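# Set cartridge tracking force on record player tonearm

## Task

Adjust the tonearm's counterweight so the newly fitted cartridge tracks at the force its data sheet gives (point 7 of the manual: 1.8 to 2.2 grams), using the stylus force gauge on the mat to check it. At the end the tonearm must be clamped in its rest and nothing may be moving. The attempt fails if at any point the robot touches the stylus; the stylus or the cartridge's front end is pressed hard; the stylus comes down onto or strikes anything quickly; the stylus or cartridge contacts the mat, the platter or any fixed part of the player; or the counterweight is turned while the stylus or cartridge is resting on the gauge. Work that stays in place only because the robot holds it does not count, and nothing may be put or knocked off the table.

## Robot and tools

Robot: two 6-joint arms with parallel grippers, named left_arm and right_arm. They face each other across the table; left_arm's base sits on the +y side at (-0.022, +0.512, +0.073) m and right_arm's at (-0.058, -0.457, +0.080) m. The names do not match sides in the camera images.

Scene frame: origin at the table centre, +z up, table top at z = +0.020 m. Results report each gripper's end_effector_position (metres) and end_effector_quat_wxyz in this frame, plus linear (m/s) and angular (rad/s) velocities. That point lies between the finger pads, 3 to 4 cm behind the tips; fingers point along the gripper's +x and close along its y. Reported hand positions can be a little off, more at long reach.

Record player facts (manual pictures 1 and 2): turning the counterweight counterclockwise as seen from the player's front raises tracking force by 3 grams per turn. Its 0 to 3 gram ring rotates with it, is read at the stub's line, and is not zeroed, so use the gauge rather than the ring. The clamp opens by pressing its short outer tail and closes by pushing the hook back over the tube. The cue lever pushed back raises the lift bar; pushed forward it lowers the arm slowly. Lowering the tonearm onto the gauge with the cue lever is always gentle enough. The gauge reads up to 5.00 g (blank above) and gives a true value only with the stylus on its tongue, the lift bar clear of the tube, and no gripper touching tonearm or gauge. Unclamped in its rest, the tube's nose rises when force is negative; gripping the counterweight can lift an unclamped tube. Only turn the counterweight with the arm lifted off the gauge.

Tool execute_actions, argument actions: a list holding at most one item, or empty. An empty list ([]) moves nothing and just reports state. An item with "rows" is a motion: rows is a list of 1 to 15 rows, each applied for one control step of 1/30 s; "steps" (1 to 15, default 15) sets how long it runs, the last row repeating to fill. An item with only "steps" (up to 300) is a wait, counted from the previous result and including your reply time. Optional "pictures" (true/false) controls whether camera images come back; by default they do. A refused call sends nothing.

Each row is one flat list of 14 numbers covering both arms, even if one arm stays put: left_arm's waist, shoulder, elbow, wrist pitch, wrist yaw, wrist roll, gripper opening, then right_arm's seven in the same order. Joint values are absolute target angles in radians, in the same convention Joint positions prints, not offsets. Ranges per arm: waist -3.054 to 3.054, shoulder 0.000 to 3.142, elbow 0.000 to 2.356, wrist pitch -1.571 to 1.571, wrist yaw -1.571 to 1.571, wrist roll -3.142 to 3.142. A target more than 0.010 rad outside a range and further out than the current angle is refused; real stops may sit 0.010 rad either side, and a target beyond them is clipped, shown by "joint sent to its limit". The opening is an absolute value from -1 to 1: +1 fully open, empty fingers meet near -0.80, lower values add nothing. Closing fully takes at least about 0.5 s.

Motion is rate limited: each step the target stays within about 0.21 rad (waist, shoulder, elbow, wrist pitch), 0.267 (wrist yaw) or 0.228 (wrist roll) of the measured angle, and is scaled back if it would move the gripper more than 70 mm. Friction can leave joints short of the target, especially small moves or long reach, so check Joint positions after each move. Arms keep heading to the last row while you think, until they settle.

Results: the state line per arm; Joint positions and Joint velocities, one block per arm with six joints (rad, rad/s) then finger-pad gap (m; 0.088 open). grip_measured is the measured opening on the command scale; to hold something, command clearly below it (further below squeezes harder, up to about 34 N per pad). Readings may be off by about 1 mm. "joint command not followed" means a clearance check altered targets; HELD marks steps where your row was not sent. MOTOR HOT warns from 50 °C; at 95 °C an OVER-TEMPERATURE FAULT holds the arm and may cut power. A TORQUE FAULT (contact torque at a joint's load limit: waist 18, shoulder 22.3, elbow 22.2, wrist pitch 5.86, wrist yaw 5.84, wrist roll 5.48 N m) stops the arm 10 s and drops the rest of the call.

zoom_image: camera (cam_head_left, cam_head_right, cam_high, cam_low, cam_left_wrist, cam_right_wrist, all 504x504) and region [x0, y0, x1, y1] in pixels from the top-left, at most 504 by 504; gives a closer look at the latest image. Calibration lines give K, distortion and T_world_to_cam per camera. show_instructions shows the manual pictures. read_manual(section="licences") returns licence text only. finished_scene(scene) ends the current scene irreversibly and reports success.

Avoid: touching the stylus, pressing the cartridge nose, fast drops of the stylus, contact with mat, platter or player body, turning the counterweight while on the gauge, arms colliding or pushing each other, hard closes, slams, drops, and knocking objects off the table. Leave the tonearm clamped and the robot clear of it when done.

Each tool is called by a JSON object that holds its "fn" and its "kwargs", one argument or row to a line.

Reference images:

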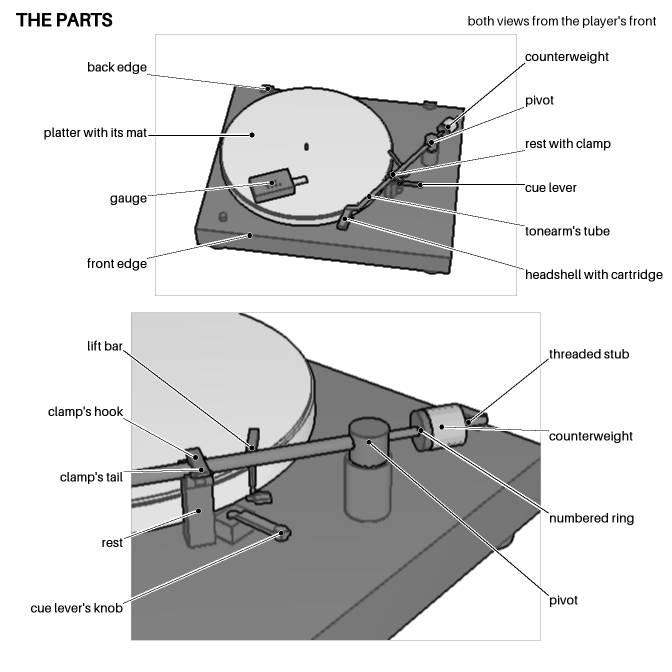

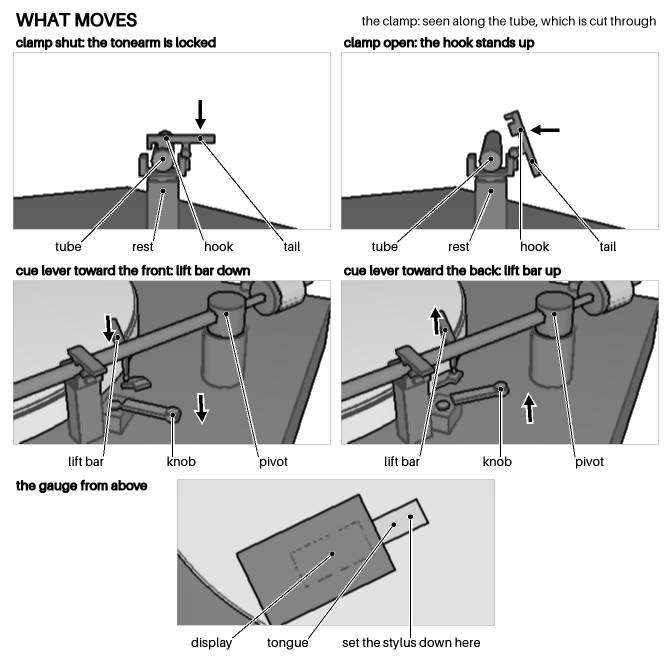

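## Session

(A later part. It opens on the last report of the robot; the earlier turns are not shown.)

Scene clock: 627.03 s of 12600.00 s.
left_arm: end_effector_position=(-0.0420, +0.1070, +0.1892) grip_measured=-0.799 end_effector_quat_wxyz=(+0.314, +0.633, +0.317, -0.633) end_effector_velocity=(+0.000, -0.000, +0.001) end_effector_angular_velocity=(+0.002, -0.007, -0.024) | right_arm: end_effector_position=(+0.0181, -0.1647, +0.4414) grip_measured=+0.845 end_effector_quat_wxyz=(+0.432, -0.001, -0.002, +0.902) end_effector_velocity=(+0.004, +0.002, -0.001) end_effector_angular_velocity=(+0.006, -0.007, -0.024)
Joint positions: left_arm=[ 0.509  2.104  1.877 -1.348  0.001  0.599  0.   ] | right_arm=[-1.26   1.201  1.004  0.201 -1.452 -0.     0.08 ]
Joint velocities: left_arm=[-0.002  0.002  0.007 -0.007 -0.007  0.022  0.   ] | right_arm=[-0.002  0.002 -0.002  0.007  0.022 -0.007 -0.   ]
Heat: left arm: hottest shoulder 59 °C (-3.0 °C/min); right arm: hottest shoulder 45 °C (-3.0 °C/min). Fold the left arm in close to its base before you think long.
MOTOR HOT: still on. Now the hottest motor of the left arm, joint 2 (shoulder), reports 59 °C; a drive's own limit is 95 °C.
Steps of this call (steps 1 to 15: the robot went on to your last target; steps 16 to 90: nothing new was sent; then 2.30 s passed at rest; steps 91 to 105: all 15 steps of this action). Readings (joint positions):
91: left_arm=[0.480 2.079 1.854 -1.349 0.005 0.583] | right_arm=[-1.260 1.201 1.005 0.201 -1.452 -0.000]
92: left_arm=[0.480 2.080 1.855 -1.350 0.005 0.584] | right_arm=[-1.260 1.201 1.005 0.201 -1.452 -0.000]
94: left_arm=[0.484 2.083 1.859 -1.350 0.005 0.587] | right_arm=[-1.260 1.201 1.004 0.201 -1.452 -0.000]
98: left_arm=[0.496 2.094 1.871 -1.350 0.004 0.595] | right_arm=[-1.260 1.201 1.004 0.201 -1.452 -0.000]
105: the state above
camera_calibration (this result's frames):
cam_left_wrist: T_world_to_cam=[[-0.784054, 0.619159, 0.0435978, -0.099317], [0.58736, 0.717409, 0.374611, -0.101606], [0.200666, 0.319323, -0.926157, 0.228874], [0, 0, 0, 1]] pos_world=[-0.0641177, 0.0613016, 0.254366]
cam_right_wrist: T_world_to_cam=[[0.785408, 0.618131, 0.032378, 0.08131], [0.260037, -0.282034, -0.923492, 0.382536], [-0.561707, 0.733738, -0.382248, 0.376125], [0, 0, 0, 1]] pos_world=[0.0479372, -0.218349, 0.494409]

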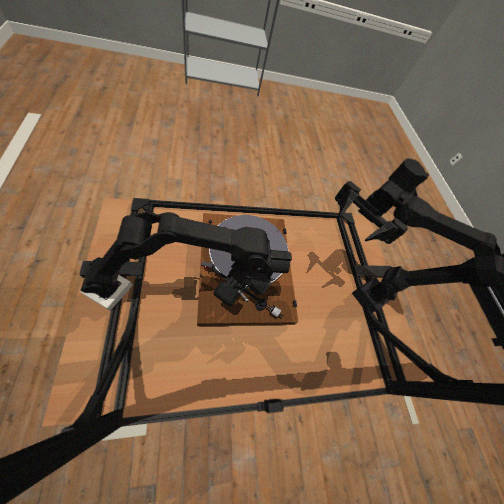

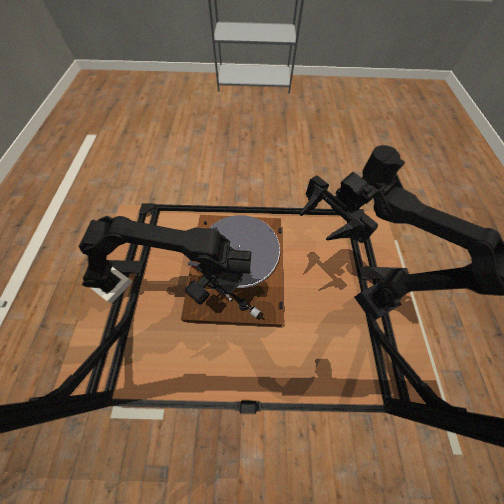

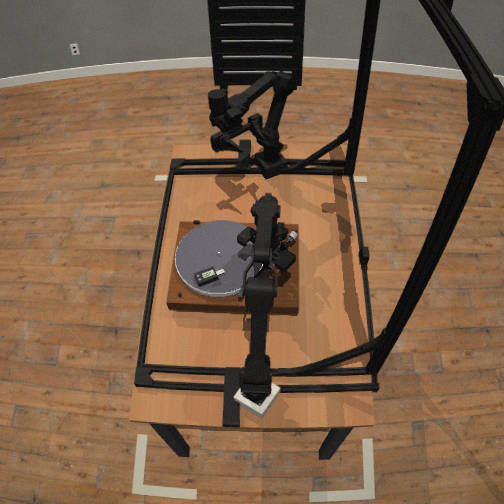

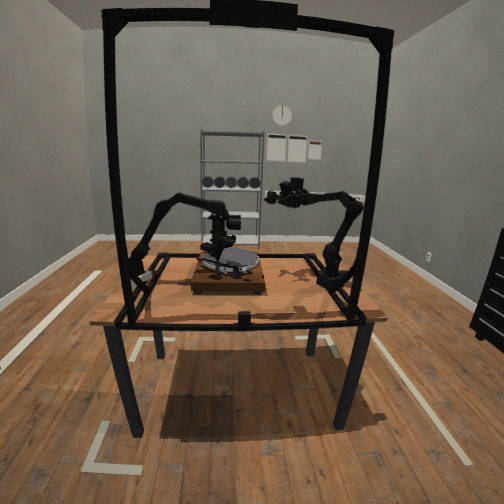

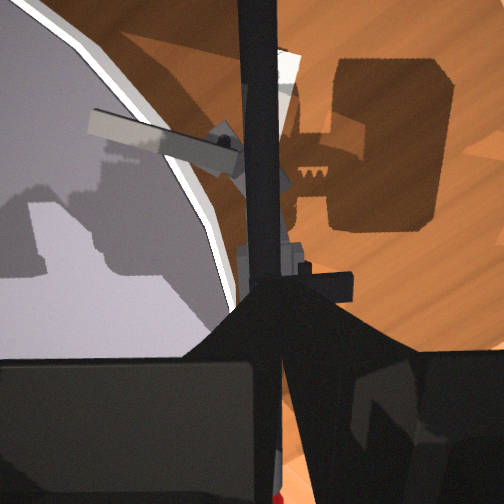

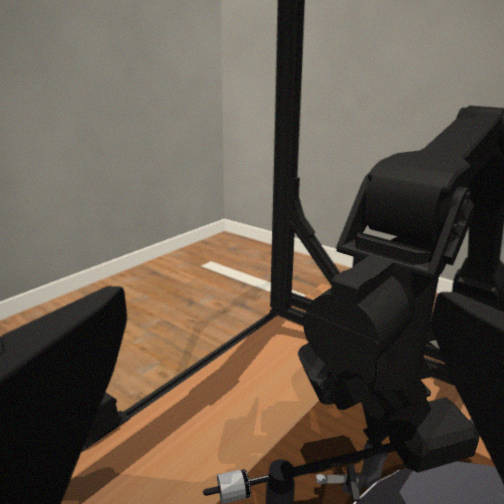

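{"fn": "execute_actions", "kwargs": {
  "actions": [
    {"rows":[[0.509,2.09,1.90,-1.37,0,0.6,-0.85,-1.26,1.2,1.0,0.2,-1.45,0,0.845],[0.509,2.07,1.93,-1.42,0,0.6,-0.85,-1.26,1.2,1.0,0.2,-1.45,0,0.845],[0.509,2.05,1.96,-1.47,0,0.6,-0.85,-1.26,1.2,1.0,0.2,-1.45,0,0.845],[0.509,2.03,1.99,-1.52,0,0.6,-0.85,-1.26,1.2,1.0,0.2,-1.45,0,0.845]],"steps":15}
  ]
}}

Scene clock: 630.90 s of 12600.00 s.
left_arm: end_effector_position=(-0.0411, +0.1263, +0.2443) grip_measured=-0.799 end_effector_quat_wxyz=(+0.318, +0.631, +0.312, -0.635) end_effector_velocity=(+0.000, +0.001, -0.002) end_effector_angular_velocity=(+0.012, -0.008, +0.005) | right_arm: end_effector_position=(+0.0181, -0.1647, +0.4414) grip_measured=+0.845 end_effector_quat_wxyz=(+0.432, -0.001, -0.002, +0.902) end_effector_velocity=(-0.001, -0.002, +0.000) end_effector_angular_velocity=(+0.003, -0.004, +0.005)
Joint positions: left_arm=[ 0.509  2.029  1.984 -1.517  0.001  0.6    0.   ] | right_arm=[-1.26   1.201  1.004  0.2   -1.452 -0.     0.08 ]
Joint velocities: left_arm=[-0.002  0.007  0.002 -0.007 -0.007 -0.007  0.   ] | right_arm=[-0.002 -0.007 -0.002 -0.007 -0.007 -0.007 -0.   ]
Heat: left arm: hottest shoulder 59 °C (-3.1 °C/min); right arm: hottest shoulder 45 °C (-2.1 °C/min). Fold the left arm in close to its base before you think long.
MOTOR HOT: still on. Now the hottest motor of the left arm, joint 2 (shoulder), reports 59 °C; a drive's own limit is 95 °C.
Steps of this call (steps 1 to 15: the robot went on to your last target; steps 16 to 90: nothing new was sent; then 0.37 s passed at rest; steps 91 to 105: all 15 steps of this action). Readings (joint positions):
91: left_arm=[0.509 2.105 1.880 -1.350 0.001 0.600] | right_arm=[-1.260 1.201 1.004 0.200 -1.452 -0.000]
92: left_arm=[0.509 2.104 1.889 -1.368 0.001 0.600] | right_arm=[-1.260 1.201 1.004 0.200 -1.452 -0.000]
94: left_arm=[0.509 2.097 1.919 -1.432 0.001 0.600] | right_arm=[-1.260 1.201 1.004 0.200 -1.452 -0.000]
98: left_arm=[0.509 2.049 1.968 -1.497 0.001 0.600] | right_arm=[-1.260 1.201 1.004 0.200 -1.452 -0.000]
105: the state above
camera_calibration (this result's frames):
cam_left_wrist: T_world_to_cam=[[-0.783556, 0.620287, 0.0358301, -0.111162], [0.588144, 0.72189, 0.364639, -0.134699], [0.200315, 0.306788, -0.930459, 0.276111], [0, 0, 0, 1]] pos_world=[-0.0631888, 0.0814825, 0.310009]
cam_right_wrist: T_world_to_cam=[[0.785417, 0.61814, 0.032, 0.0814791], [0.25979, -0.282286, -0.923484, 0.382465], [-0.561809, 0.733633, -0.382299, 0.376119], [0, 0, 0, 1]] pos_world=[0.0479514, -0.218334, 0.494383]

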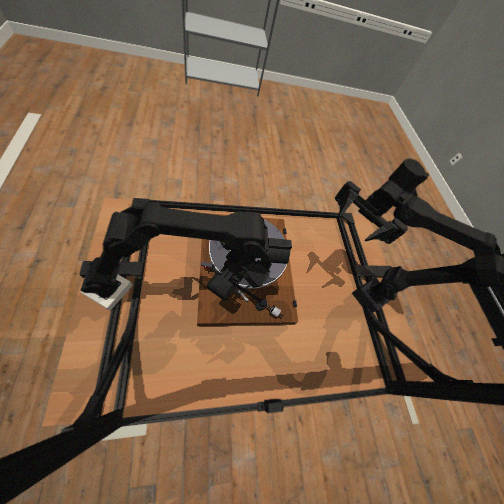

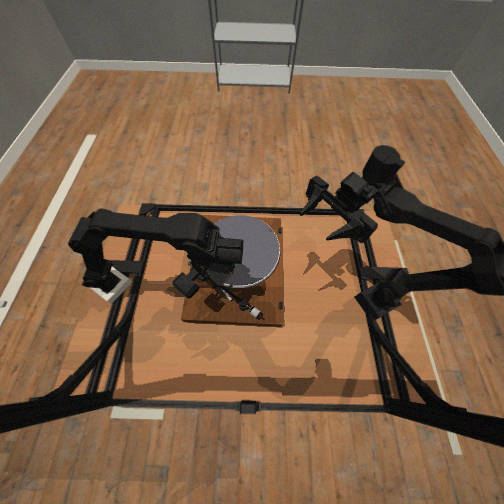

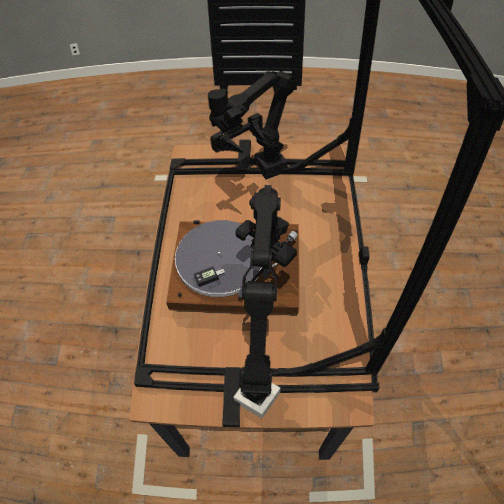

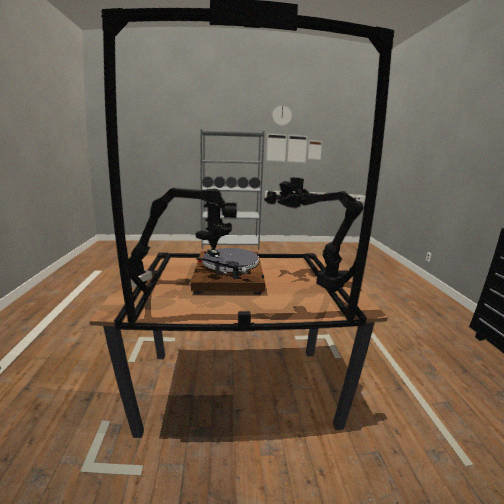

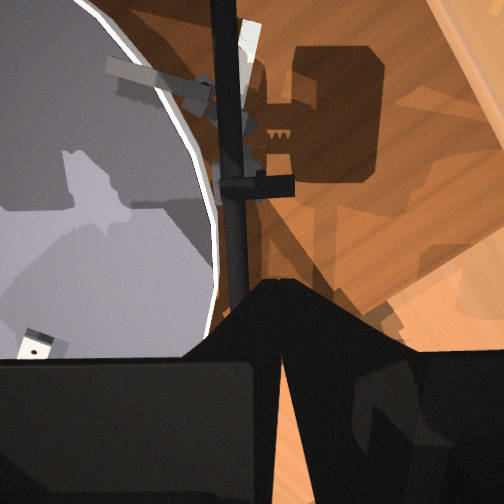

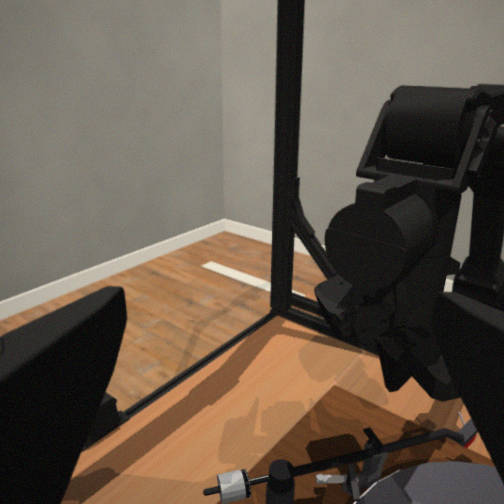

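{"fn": "execute_actions", "kwargs": {
  "actions": [
    {"rows":[[0.5,1.2,1.2,-1.3,0,0.6,-0.5,0.22,1.6,0.9,0.9,0.5,0,0.845]],"steps":15}
  ],
  "pictures": false
}}

{"fn": "execute_actions", "kwargs": {
  "actions": [
    {"steps":30}
  ],
  "pictures": false
}}

{"fn": "execute_actions", "kwargs": {
  "actions": [
    {"rows":[[0.5,1.2,1.2,-1.3,0,0.6,-0.5,0.22,2.044,0.756,1.288,1.37,0,0.845]],"steps":15}
  ],
  "pictures": false
}}

{"fn": "execute_actions", "kwargs": {
  "actions": [
    {"steps":30}
  ]
}}

Scene clock: 645.73 s of 12600.00 s.
left_arm: end_effector_position=(-0.0353, +0.2765, +0.2744) grip_measured=-0.502 end_effector_quat_wxyz=(+0.390, +0.584, +0.232, -0.674) end_effector_velocity=(+0.005, +0.089, +0.082) end_effector_angular_velocity=(-0.534, +0.023, +0.007) | right_arm: end_effector_position=(-0.1063, -0.0011, +0.3682) grip_measured=+0.845 end_effector_quat_wxyz=(+0.538, +0.040, -0.070, +0.839) end_effector_velocity=(-0.529, +0.032, +0.150) end_effector_angular_velocity=(+0.604, +0.347, -0.468)
Joint positions: left_arm=[ 0.503  1.243  1.237 -1.308  0.002  0.599  0.014] | right_arm=[-0.533  1.601  0.901  0.862 -0.478 -0.001  0.08 ]
Joint velocities: left_arm=[-0.002 -0.701 -0.247  0.081 -0.007 -0.007  0.   ] | right_arm=[ 1.868 -0.037 -0.002  0.549  2.366 -0.007 -0.   ]
Heat: left arm: hottest shoulder 59 °C (-2.0 °C/min); right arm: hottest shoulder 45 °C (-1.0 °C/min). Fold the left arm in close to its base before you think long.
MOTOR HOT: still on. Now the hottest motor of the left arm, joint 2 (shoulder), reports 59 °C; a drive's own limit is 95 °C.
Steps of this call (steps 1 to 15: the robot went on to your last target; steps 16 to 90: nothing new was sent; then 11.33 s passed at rest; steps 91 to 105: all 15 steps of this action). Readings (joint positions):
91: left_arm=[0.508 1.994 1.941 -1.459 0.001 0.599] | right_arm=[-1.245 1.218 0.996 0.238 -1.420 -0.001]
92: left_arm=[0.508 1.951 1.876 -1.402 0.001 0.599] | right_arm=[-1.207 1.242 0.990 0.286 -1.367 -0.001]
94: left_arm=[0.506 1.846 1.753 -1.356 0.001 0.599] | right_arm=[-1.124 1.315 0.973 0.368 -1.260 -0.001]
98: left_arm=[0.503 1.601 1.524 -1.313 0.002 0.599] | right_arm=[-0.951 1.493 0.930 0.549 -1.023 -0.001]
105: the state above

Scene clock: 646.73 s of 12600.00 s.
left_arm: end_effector_position=(-0.0350, +0.2830, +0.2741) grip_measured=-0.500 end_effector_quat_wxyz=(+0.394, +0.580, +0.227, -0.676) end_effector_velocity=(-0.002, +0.002, +0.002) end_effector_angular_velocity=(-0.002, +0.009, +0.003) | right_arm: end_effector_position=(-0.2954, -0.0675, +0.3757) grip_measured=+0.845 end_effector_quat_wxyz=(+0.626, +0.098, -0.019, +0.774) end_effector_velocity=(-0.004, -0.001, +0.002) end_effector_angular_velocity=(+0.012, -0.008, +0.032)
Joint positions: left_arm=[ 0.503  1.206  1.21  -1.302  0.002  0.599  0.014] | right_arm=[ 0.218  1.6    0.901  0.899  0.494 -0.001  0.08 ]
Joint velocities: left_arm=[-0.002 -0.007  0.002 -0.007  0.007 -0.007 -0.   ] | right_arm=[-0.002 -0.002 -0.002  0.007 -0.037 -0.007  0.   ]
Heat: left arm: hottest shoulder 59 °C (-2.0 °C/min); right arm: hottest shoulder 45 °C (-1.0 °C/min). Fold the left arm in close to its base before you think long.
MOTOR HOT: still on. Now the hottest motor of the left arm, joint 2 (shoulder), reports 59 °C; a drive's own limit is 95 °C.
Steps of this call (steps 1 to 30: the robot went on to your last target). Readings (joint positions):
1: left_arm=[0.503 1.225 1.232 -1.305 0.002 0.599] | right_arm=[-0.470 1.600 0.901 0.875 -0.401 -0.001]
2: left_arm=[0.503 1.215 1.228 -1.303 0.002 0.599] | right_arm=[-0.408 1.600 0.901 0.881 -0.323 -0.001]
4: left_arm=[0.503 1.208 1.220 -1.302 0.002 0.599] | right_arm=[-0.284 1.600 0.901 0.886 -0.168 -0.001]
8: left_arm=[0.503 1.208 1.210 -1.302 0.002 0.599] | right_arm=[-0.038 1.600 0.901 0.897 0.139 -0.001]
30: the state above

Scene clock: 647.23 s of 12600.00 s.
left_arm: end_effector_position=(-0.0350, +0.2830, +0.2741) grip_measured=-0.500 end_effector_quat_wxyz=(+0.394, +0.580, +0.227, -0.676) end_effector_velocity=(+0.003, +0.002, -0.002) end_effector_angular_velocity=(+0.011, -0.024, -0.004) | right_arm: end_effector_position=(-0.1873, -0.0801, +0.2011) grip_measured=+0.845 end_effector_quat_wxyz=(+0.888, -0.002, -0.001, +0.459) end_effector_velocity=(+0.057, -0.040, +0.012) end_effector_angular_velocity=(+0.087, +0.065, -0.449)
Joint positions: left_arm=[ 0.503  1.206  1.21  -1.302  0.002  0.599  0.014] | right_arm=[ 0.219  2.038  0.753  1.281  1.322 -0.001  0.08 ]
Joint velocities: left_arm=[-0.002  0.002 -0.002 -0.007 -0.022  0.007 -0.001] | right_arm=[-0.002  0.002 -0.007  0.139  0.447 -0.022  0.   ]
Heat: left arm: hottest shoulder 59 °C (-2.0 °C/min); right arm: hottest shoulder 45 °C (-1.0 °C/min). Fold the left arm in close to its base before you think long.
MOTOR HOT: still on. Now the hottest motor of the left arm, joint 2 (shoulder), reports 59 °C; a drive's own limit is 95 °C.
Steps of this call (steps 1 to 15: all 15 steps of this action). Readings (joint positions):
1: left_arm=[0.503 1.206 1.210 -1.302 0.002 0.599] | right_arm=[0.221 1.621 0.890 0.945 0.532 0.000]
2: left_arm=[0.503 1.206 1.210 -1.302 0.002 0.599] | right_arm=[0.222 1.644 0.878 0.994 0.587 0.000]
4: left_arm=[0.503 1.206 1.210 -1.302 0.002 0.599] | right_arm=[0.222 1.715 0.846 1.079 0.696 0.000]
8: left_arm=[0.503 1.206 1.210 -1.302 0.002 0.599] | right_arm=[0.222 1.910 0.789 1.215 0.945 -0.000]
15: the state above

Scene clock: 648.23 s of 12600.00 s.
left_arm: end_effector_position=(-0.0350, +0.2830, +0.2741) grip_measured=-0.500 end_effector_quat_wxyz=(+0.394, +0.580, +0.227, -0.676) end_effector_velocity=(+0.002, +0.004, -0.000) end_effector_angular_velocity=(+0.017, -0.006, +0.011) | right_arm: end_effector_position=(-0.1821, -0.0839, +0.2013) grip_measured=+0.845 end_effector_quat_wxyz=(+0.898, -0.000, -0.000, +0.440) end_effector_velocity=(-0.001, -0.000, -0.001) end_effector_angular_velocity=(+0.006, +0.007, +0.010)
Joint positions: left_arm=[ 0.503  1.206  1.21  -1.302  0.002  0.599  0.014] | right_arm=[ 0.219  2.039  0.753  1.286  1.365 -0.001  0.08 ]
Joint velocities: left_arm=[ 0.002 -0.002  0.002 -0.022 -0.007 -0.007 -0.   ] | right_arm=[ 0.002  0.002 -0.002  0.007 -0.007  0.007 -0.   ]
Heat: left arm: hottest shoulder 58 °C (-3.0 °C/min); right arm: hottest shoulder 45 °C (-1.0 °C/min). Fold the left arm in close to its base before you think long.
MOTOR HOT: still on. Now the hottest motor of the left arm, joint 2 (shoulder), reports 58 °C; a drive's own limit is 95 °C.
Steps of this call (steps 1 to 30: the robot went on to your last target). Readings (joint positions):
1: left_arm=[0.503 1.206 1.210 -1.302 0.002 0.599] | right_arm=[0.219 2.038 0.753 1.284 1.335 -0.001]
2: left_arm=[0.503 1.206 1.210 -1.302 0.002 0.599] | right_arm=[0.219 2.039 0.753 1.284 1.344 -0.001]
4: left_arm=[0.503 1.206 1.210 -1.302 0.002 0.599] | right_arm=[0.219 2.039 0.753 1.284 1.355 -0.001]
8: left_arm=[0.503 1.206 1.210 -1.302 0.002 0.599] | right_arm=[0.219 2.039 0.753 1.286 1.363 -0.001]
30: the state above
All arms were judged still, so your last target was given up. Only a new action makes them travel on or press farther. Fingers that are still opening or closing keep moving.
camera_calibration (this result's frames):
cam_left_wrist: T_world_to_cam=[[-0.780785, 0.613843, -0.116498, -0.160953], [0.595822, 0.787641, 0.156902, -0.22368], [0.188072, 0.0530945, -0.980719, 0.339719], [0, 0, 0, 1]] pos_world=[-0.056288, 0.256942, 0.349514]
cam_right_wrist: T_world_to_cam=[[0.782842, -0.621543, 0.0290452, 0.0925571], [-0.21706, -0.316541, -0.92341, 0.145853], [0.583133, 0.71658, -0.382713, 0.31977], [0, 0, 0, 1]] pos_world=[-0.227267, -0.125444, 0.254374]

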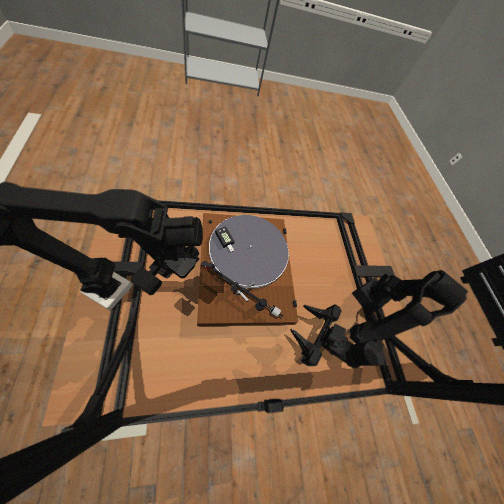

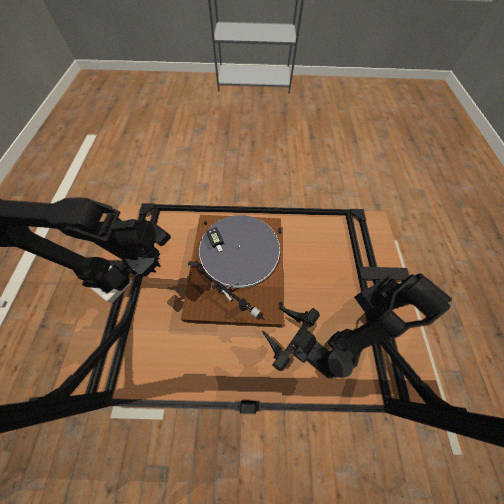

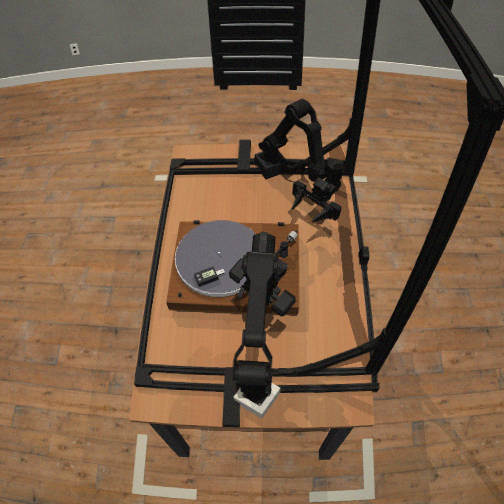

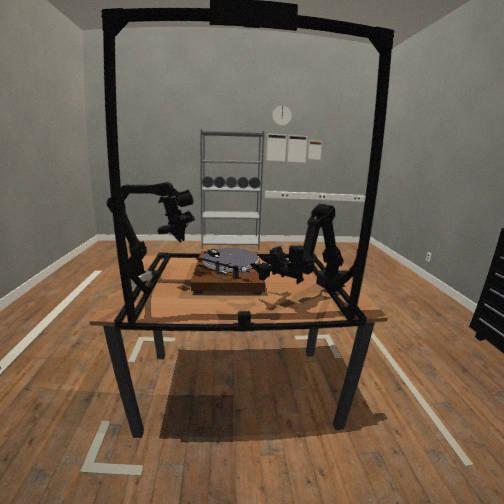

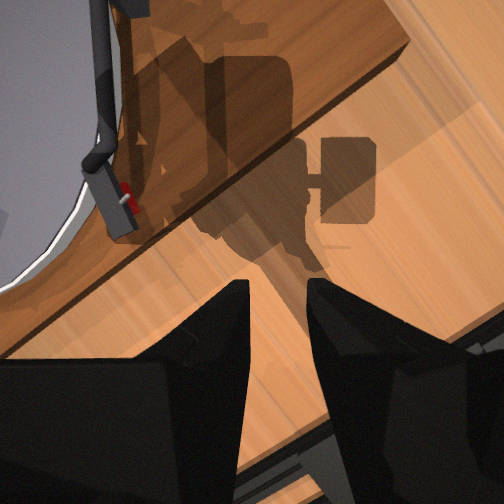

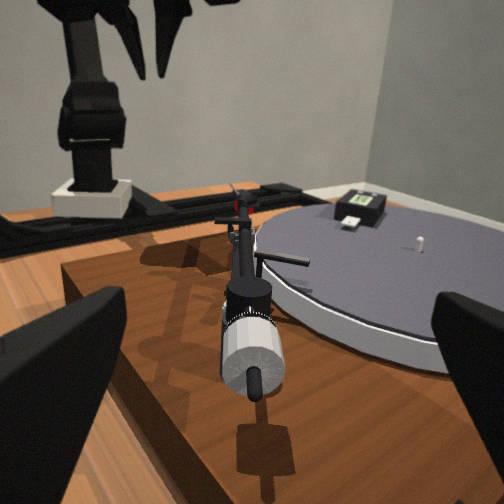

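{"fn": "execute_actions", "kwargs": {
  "actions": [
    {"rows":[[0.5,1.2,1.2,-1.3,0,0.6,-0.5,0.22,2.10,0.76,1.34,1.37,0,0.6],[0.5,1.2,1.2,-1.3,0,0.6,-0.5,0.22,2.16,0.765,1.40,1.37,0,0.4],[0.5,1.2,1.2,-1.3,0,0.6,-0.5,0.22,2.22,0.77,1.46,1.37,0,0.3],[0.5,1.2,1.2,-1.3,0,0.6,-0.5,0.22,2.27,0.775,1.50,1.37,0,0.2],[0.5,1.2,1.2,-1.3,0,0.6,-0.5,0.22,2.298,0.776,1.524,1.37,0,0.2]],"steps":15}
  ]
}}

Scene clock: 652.67 s of 12600.00 s.
left_arm: end_effector_position=(-0.0350, +0.2831, +0.2740) grip_measured=-0.500 end_effector_quat_wxyz=(+0.394, +0.581, +0.227, -0.676) end_effector_velocity=(+0.001, +0.001, -0.000) end_effector_angular_velocity=(+0.007, -0.005, +0.007) | right_arm: end_effector_position=(-0.1826, -0.0834, +0.1405) grip_measured=+0.204 end_effector_quat_wxyz=(+0.898, -0.001, -0.000, +0.440) end_effector_velocity=(+0.002, -0.001, +0.001) end_effector_angular_velocity=(-0.000, -0.006, -0.010)
Joint positions: left_arm=[ 0.503  1.206  1.209 -1.302  0.002  0.6    0.014] | right_arm=[ 0.219  2.291  0.771  1.519  1.366 -0.001  0.049]
Joint velocities: left_arm=[-0.002  0.002  0.002 -0.007 -0.007 -0.007  0.   ] | right_arm=[-0.002  0.002 -0.002  0.022  0.007 -0.022 -0.002]
Heat: left arm: hottest shoulder 57 °C (-3.0 °C/min); right arm: hottest shoulder 45 °C (-1.0 °C/min). Fold the left arm in close to its base before you think long.
MOTOR HOT: still on. Now the hottest motor of the left arm, joint 2 (shoulder), reports 57 °C; a drive's own limit is 95 °C.
Steps of this call (steps 1 to 90: nothing new was sent; then 0.93 s passed at rest; steps 91 to 105: all 15 steps of this action). Readings (joint positions):
91: left_arm=[0.503 1.206 1.209 -1.302 0.002 0.600] | right_arm=[0.219 2.048 0.754 1.302 1.366 -0.001]
92: left_arm=[0.503 1.206 1.209 -1.302 0.002 0.600] | right_arm=[0.219 2.068 0.757 1.334 1.366 -0.000]
94: left_arm=[0.503 1.206 1.209 -1.302 0.002 0.600] | right_arm=[0.219 2.140 0.767 1.408 1.366 0.000]
98: left_arm=[0.503 1.206 1.209 -1.302 0.002 0.600] | right_arm=[0.219 2.275 0.770 1.488 1.366 -0.001]
105: the state above
camera_calibration (this result's frames):
cam_left_wrist: T_world_to_cam=[[-0.780545, 0.614173, -0.116364, -0.161179], [0.596092, 0.787363, 0.15727, -0.223793], [0.188212, 0.0533929, -0.980676, 0.33947], [0, 0, 0, 1]] pos_world=[-0.0562988, 0.257073, 0.34935]
cam_right_wrist: T_world_to_cam=[[0.782102, -0.622402, 0.0305349, 0.0946151], [-0.216558, -0.317418, -0.923227, 0.0897394], [0.584311, 0.715445, -0.383039, 0.296493], [0, 0, 0, 1]] pos_world=[-0.227809, -0.124751, 0.193529]

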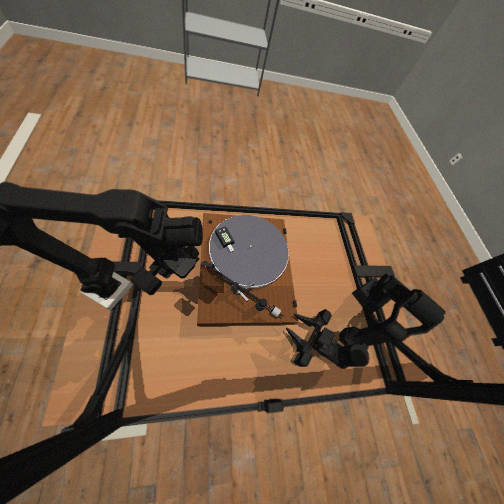

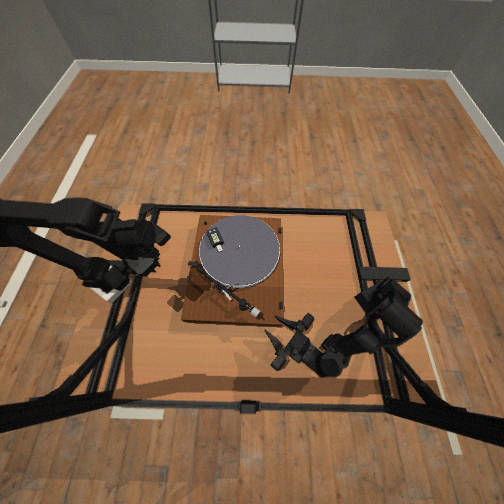

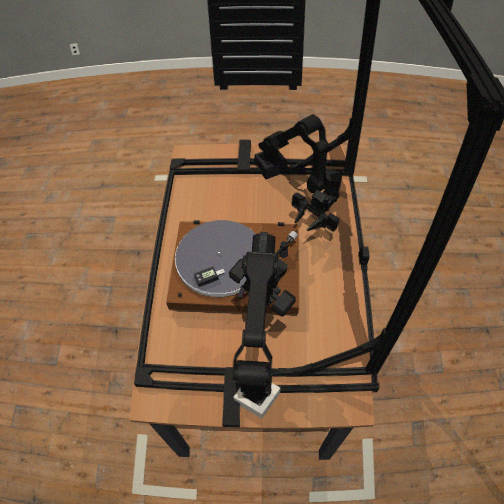

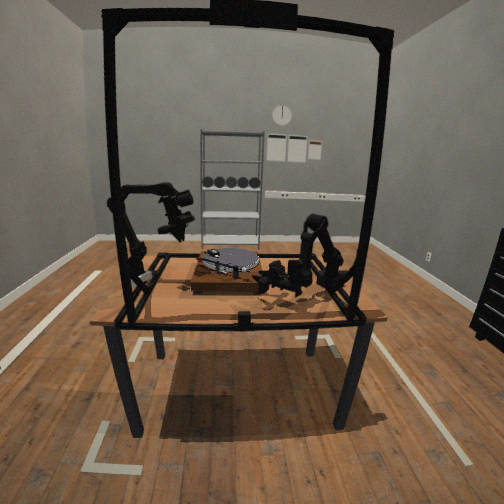

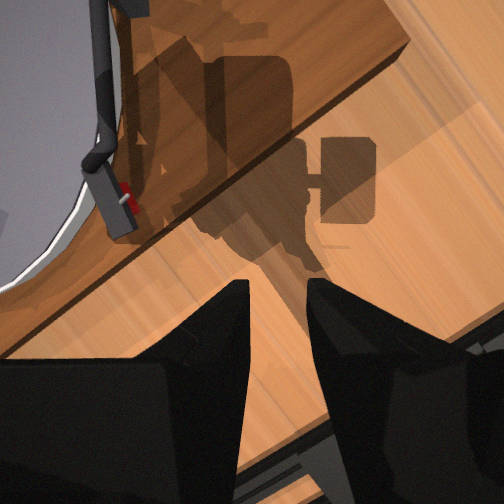

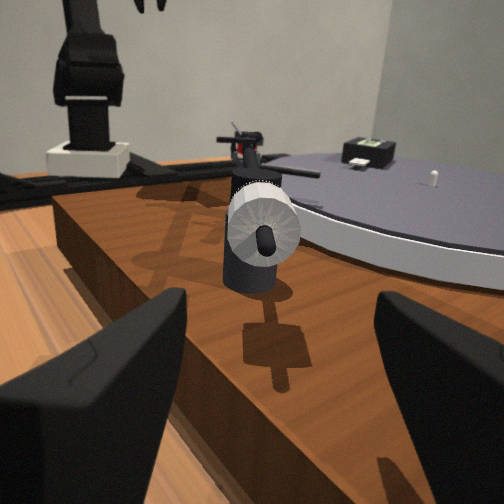

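{"fn": "execute_actions", "kwargs": {
  "actions": [
    {"rows":[[0.5,1.2,1.2,-1.3,0,0.6,-0.5,0.20,2.29,0.785,1.51,1.347,0,0.2],[0.5,1.2,1.2,-1.3,0,0.6,-0.5,0.18,2.29,0.795,1.50,1.327,0,0.2],[0.5,1.2,1.2,-1.3,0,0.6,-0.5,0.16,2.29,0.805,1.49,1.307,0,0.2],[0.5,1.2,1.2,-1.3,0,0.6,-0.5,0.14,2.29,0.815,1.48,1.287,0,0.2],[0.5,1.2,1.2,-1.3,0,0.6,-0.5,0.12,2.29,0.822,1.47,1.267,0,0.2],[0.5,1.2,1.2,-1.3,0,0.6,-0.5,0.106,2.29,0.829,1.463,1.25,0,0.2]],"steps":15}
  ]
}}

Scene clock: 663.10 s of 12600.00 s.
left_arm: end_effector_position=(-0.0350, +0.2832, +0.2738) grip_measured=-0.500 end_effector_quat_wxyz=(+0.393, +0.581, +0.227, -0.676) end_effector_velocity=(+0.002, +0.006, -0.002) end_effector_angular_velocity=(+0.022, -0.006, +0.011) | right_arm: end_effector_position=(-0.1583, -0.0508, +0.1440) grip_measured=+0.200 end_effector_quat_wxyz=(+0.899, -0.003, -0.001, +0.437) end_effector_velocity=(-0.003, +0.004, -0.000) end_effector_angular_velocity=(+0.002, +0.004, +0.020)
Joint positions: left_arm=[ 0.503  1.206  1.209 -1.302  0.001  0.6    0.014] | right_arm=[ 0.105  2.292  0.822  1.466  1.257 -0.001  0.049]
Joint velocities: left_arm=[ 0.002 -0.007 -0.007 -0.022 -0.007 -0.007 -0.   ] | right_arm=[-0.002  0.002  0.007 -0.007 -0.022  0.007 -0.   ]
Heat: left arm: hottest shoulder 55 °C (-4.1 °C/min); right arm: hottest shoulder 46 °C (+0.0 °C/min). Fold the left arm in close to its base before you think long.
MOTOR HOT: still on. Now the hottest motor of the left arm, joint 2 (shoulder), reports 55 °C; a drive's own limit is 95 °C.
Steps of this call (steps 1 to 15: the robot went on to your last target; steps 16 to 90: nothing new was sent; then 6.93 s passed at rest; steps 91 to 105: all 15 steps of this action). Readings (joint positions):
91: left_arm=[0.503 1.206 1.209 -1.302 0.001 0.600] | right_arm=[0.218 2.292 0.772 1.522 1.366 -0.001]
92: left_arm=[0.503 1.206 1.209 -1.302 0.001 0.600] | right_arm=[0.214 2.292 0.775 1.517 1.360 -0.001]
94: left_arm=[0.503 1.206 1.209 -1.302 0.001 0.600] | right_arm=[0.190 2.292 0.788 1.501 1.330 -0.001]
98: left_arm=[0.503 1.206 1.209 -1.302 0.001 0.600] | right_arm=[0.122 2.292 0.816 1.475 1.274 -0.001]
105: the state above
camera_calibration (this result's frames):
cam_left_wrist: T_world_to_cam=[[-0.780329, 0.614433, -0.116444, -0.161294], [0.596251, 0.78714, 0.157786, -0.223877], [0.188607, 0.0536946, -0.980584, 0.339261], [0, 0, 0, 1]] pos_world=[-0.0563622, 0.25711, 0.349217]
cam_right_wrist: T_world_to_cam=[[0.778963, -0.626199, 0.0330414, 0.0947656], [-0.216881, -0.31848, -0.922786, 0.108404], [0.588371, 0.711649, -0.383894, 0.260954], [0, 0, 0, 1]] pos_world=[-0.203846, -0.0918413, 0.197081]

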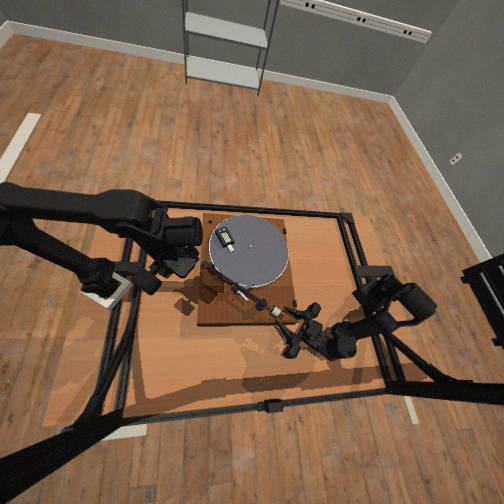

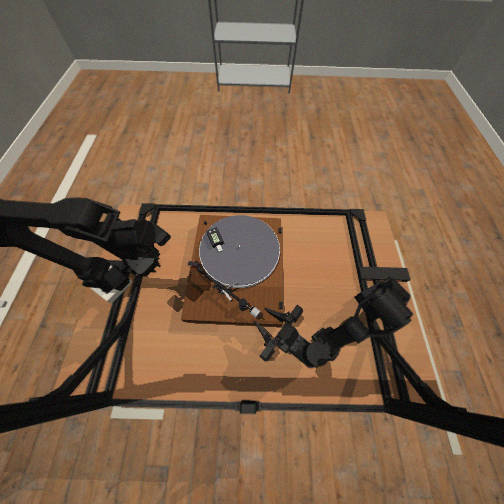

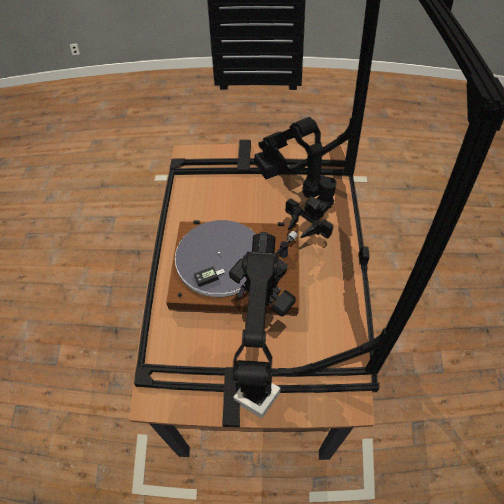

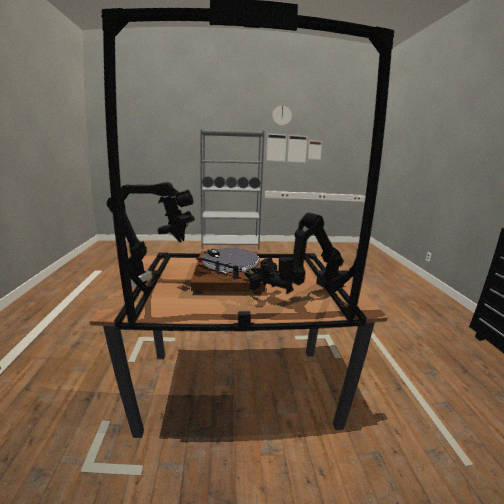

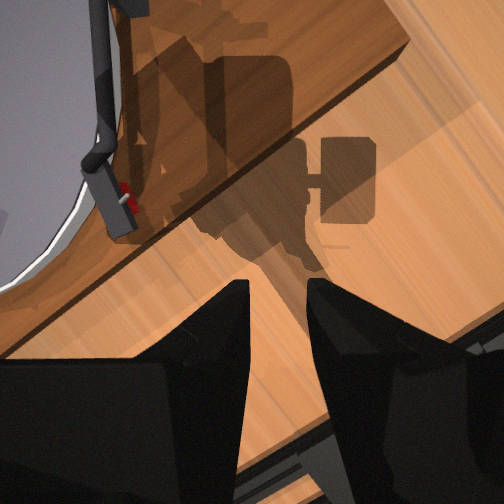

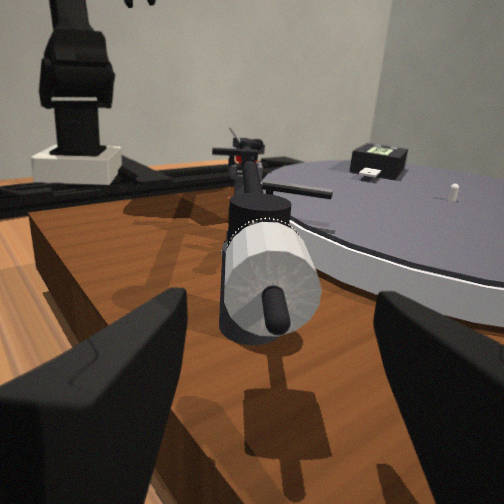

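{"fn": "execute_actions", "kwargs": {
  "actions": [
    {"rows":[[0.5,1.2,1.2,-1.3,0,0.6,-0.5,0.108,2.266,0.838,1.437,1.255,-1.57,0.2]],"steps":15}
  ],
  "pictures": false
}}

{"fn": "execute_actions", "kwargs": {
  "actions": [
    {"steps":20}
  ]
}}

Scene clock: 670.20 s of 12600.00 s.
left_arm: end_effector_position=(-0.0350, +0.2833, +0.2738) grip_measured=-0.500 end_effector_quat_wxyz=(+0.393, +0.581, +0.227, -0.676) end_effector_velocity=(+0.001, +0.002, -0.002) end_effector_angular_velocity=(+0.012, -0.006, +0.007) | right_arm: end_effector_position=(-0.1604, -0.0483, +0.1488) grip_measured=+0.200 end_effector_quat_wxyz=(+0.790, -0.428, -0.208, +0.386) end_effector_velocity=(-0.000, +0.001, +0.001) end_effector_angular_velocity=(-1.224, -1.566, +0.008)
Joint positions: left_arm=[ 0.503  1.206  1.208 -1.302  0.001  0.6    0.014] | right_arm=[ 0.106  2.276  0.831  1.439  1.255 -0.986  0.049]
Joint velocities: left_arm=[-0.002  0.002 -0.002 -0.007 -0.007 -0.007 -0.   ] | right_arm=[-0.002 -0.002  0.002 -0.007 -0.007 -1.985 -0.   ]
Heat: left arm: hottest shoulder 53 °C (-6.1 °C/min); right arm: hottest shoulder 47 °C (+2.0 °C/min). Fold the left arm in close to its base before you think long.
MOTOR HOT: still on. Now the hottest motor of the left arm, joint 2 (shoulder), reports 53 °C; a drive's own limit is 95 °C.
Steps of this call (steps 1 to 15: the robot went on to your last target; steps 16 to 90: nothing new was sent; then 3.60 s passed at rest; steps 91 to 105: all 15 steps of this action). Readings (joint positions):
91: left_arm=[0.503 1.206 1.208 -1.302 0.001 0.600] | right_arm=[0.105 2.290 0.823 1.459 1.255 -0.056]
92: left_arm=[0.503 1.206 1.208 -1.302 0.001 0.600] | right_arm=[0.105 2.287 0.825 1.451 1.255 -0.125]
94: left_arm=[0.503 1.206 1.208 -1.302 0.001 0.600] | right_arm=[0.105 2.282 0.828 1.445 1.255 -0.256]
98: left_arm=[0.503 1.206 1.208 -1.302 0.001 0.600] | right_arm=[0.106 2.276 0.831 1.441 1.255 -0.522]
105: the state above

Scene clock: 670.87 s of 12600.00 s.
left_arm: end_effector_position=(-0.0350, +0.2833, +0.2738) grip_measured=-0.500 end_effector_quat_wxyz=(+0.393, +0.581, +0.227, -0.676) end_effector_velocity=(-0.002, +0.002, -0.001) end_effector_angular_velocity=(+0.008, +0.005, -0.011) | right_arm: end_effector_position=(-0.1630, -0.0482, +0.1491) grip_measured=+0.200 end_effector_quat_wxyz=(+0.635, -0.633, -0.312, +0.314) end_effector_velocity=(+0.004, -0.000, -0.000) end_effector_angular_velocity=(-0.011, -0.010, -0.015)
Joint positions: left_arm=[ 0.503  1.206  1.208 -1.302  0.001  0.6    0.014] | right_arm=[ 0.111  2.276  0.833  1.439  1.251 -1.562  0.049]
Joint velocities: left_arm=[-0.002 -0.002 -0.002 -0.007  0.007  0.007 -0.   ] | right_arm=[-0.007 -0.002 -0.002 -0.007  0.007 -0.007 -0.   ]
Heat: left arm: hottest shoulder 53 °C (-6.0 °C/min); right arm: hottest shoulder 47 °C (+2.0 °C/min). Fold the left arm in close to its base before you think long.
MOTOR HOT: still on. Now the hottest motor of the left arm, joint 2 (shoulder), reports 53 °C; a drive's own limit is 95 °C.
Steps of this call (steps 1 to 20: the robot went on to your last target). Readings (joint positions):
1: left_arm=[0.503 1.206 1.208 -1.302 0.001 0.600] | right_arm=[0.106 2.276 0.831 1.439 1.255 -1.050]
2: left_arm=[0.503 1.206 1.208 -1.302 0.001 0.600] | right_arm=[0.106 2.276 0.831 1.439 1.255 -1.115]
4: left_arm=[0.503 1.206 1.208 -1.302 0.001 0.600] | right_arm=[0.106 2.276 0.831 1.439 1.255 -1.247]
8: left_arm=[0.503 1.206 1.208 -1.302 0.001 0.600] | right_arm=[0.106 2.276 0.831 1.438 1.255 -1.476]
20: the state above
camera_calibration (this result's frames):
cam_left_wrist: T_world_to_cam=[[-0.780329, 0.614433, -0.116444, -0.161352], [0.596251, 0.78714, 0.157786, -0.223948], [0.188607, 0.0536946, -0.980584, 0.33922], [0, 0, 0, 1]] pos_world=[-0.0563571, 0.257204, 0.349181]
cam_right_wrist: T_world_to_cam=[[-0.025153, 0.00659325, 0.999662, -0.144814], [0.499325, -0.866222, 0.0182769, 0.0630087], [0.866049, 0.499616, 0.0184959, 0.238831], [0, 0, 0, 1]] pos_world=[-0.241944, -0.0637897, 0.139196]

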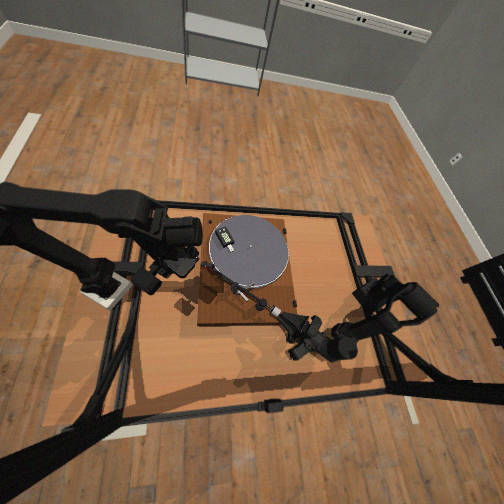

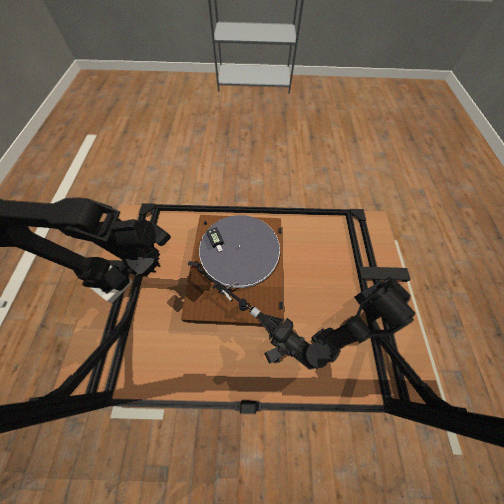

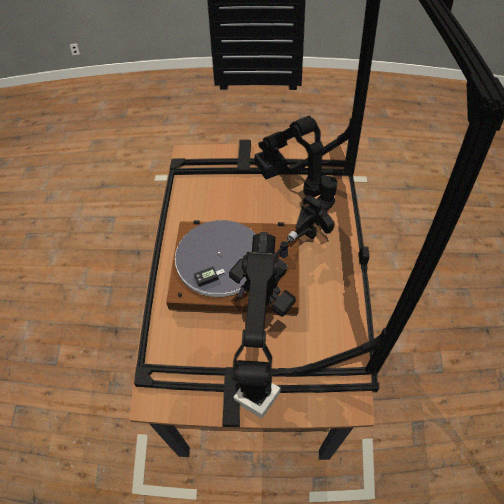

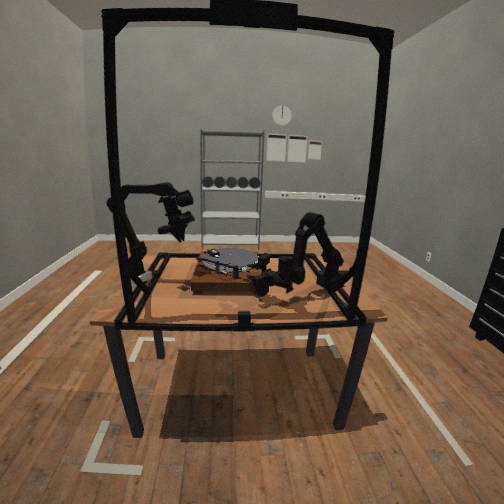

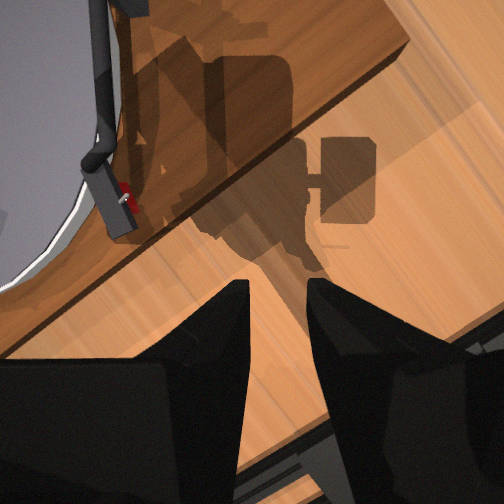

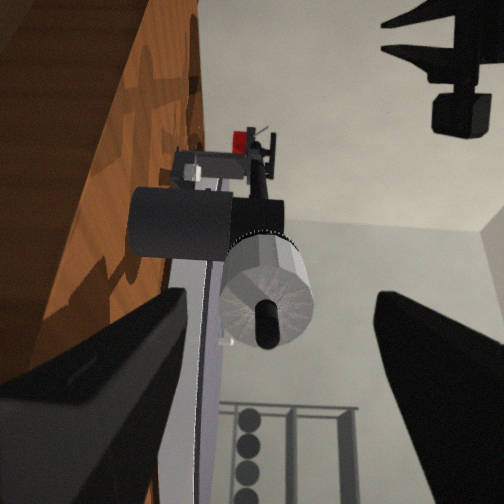

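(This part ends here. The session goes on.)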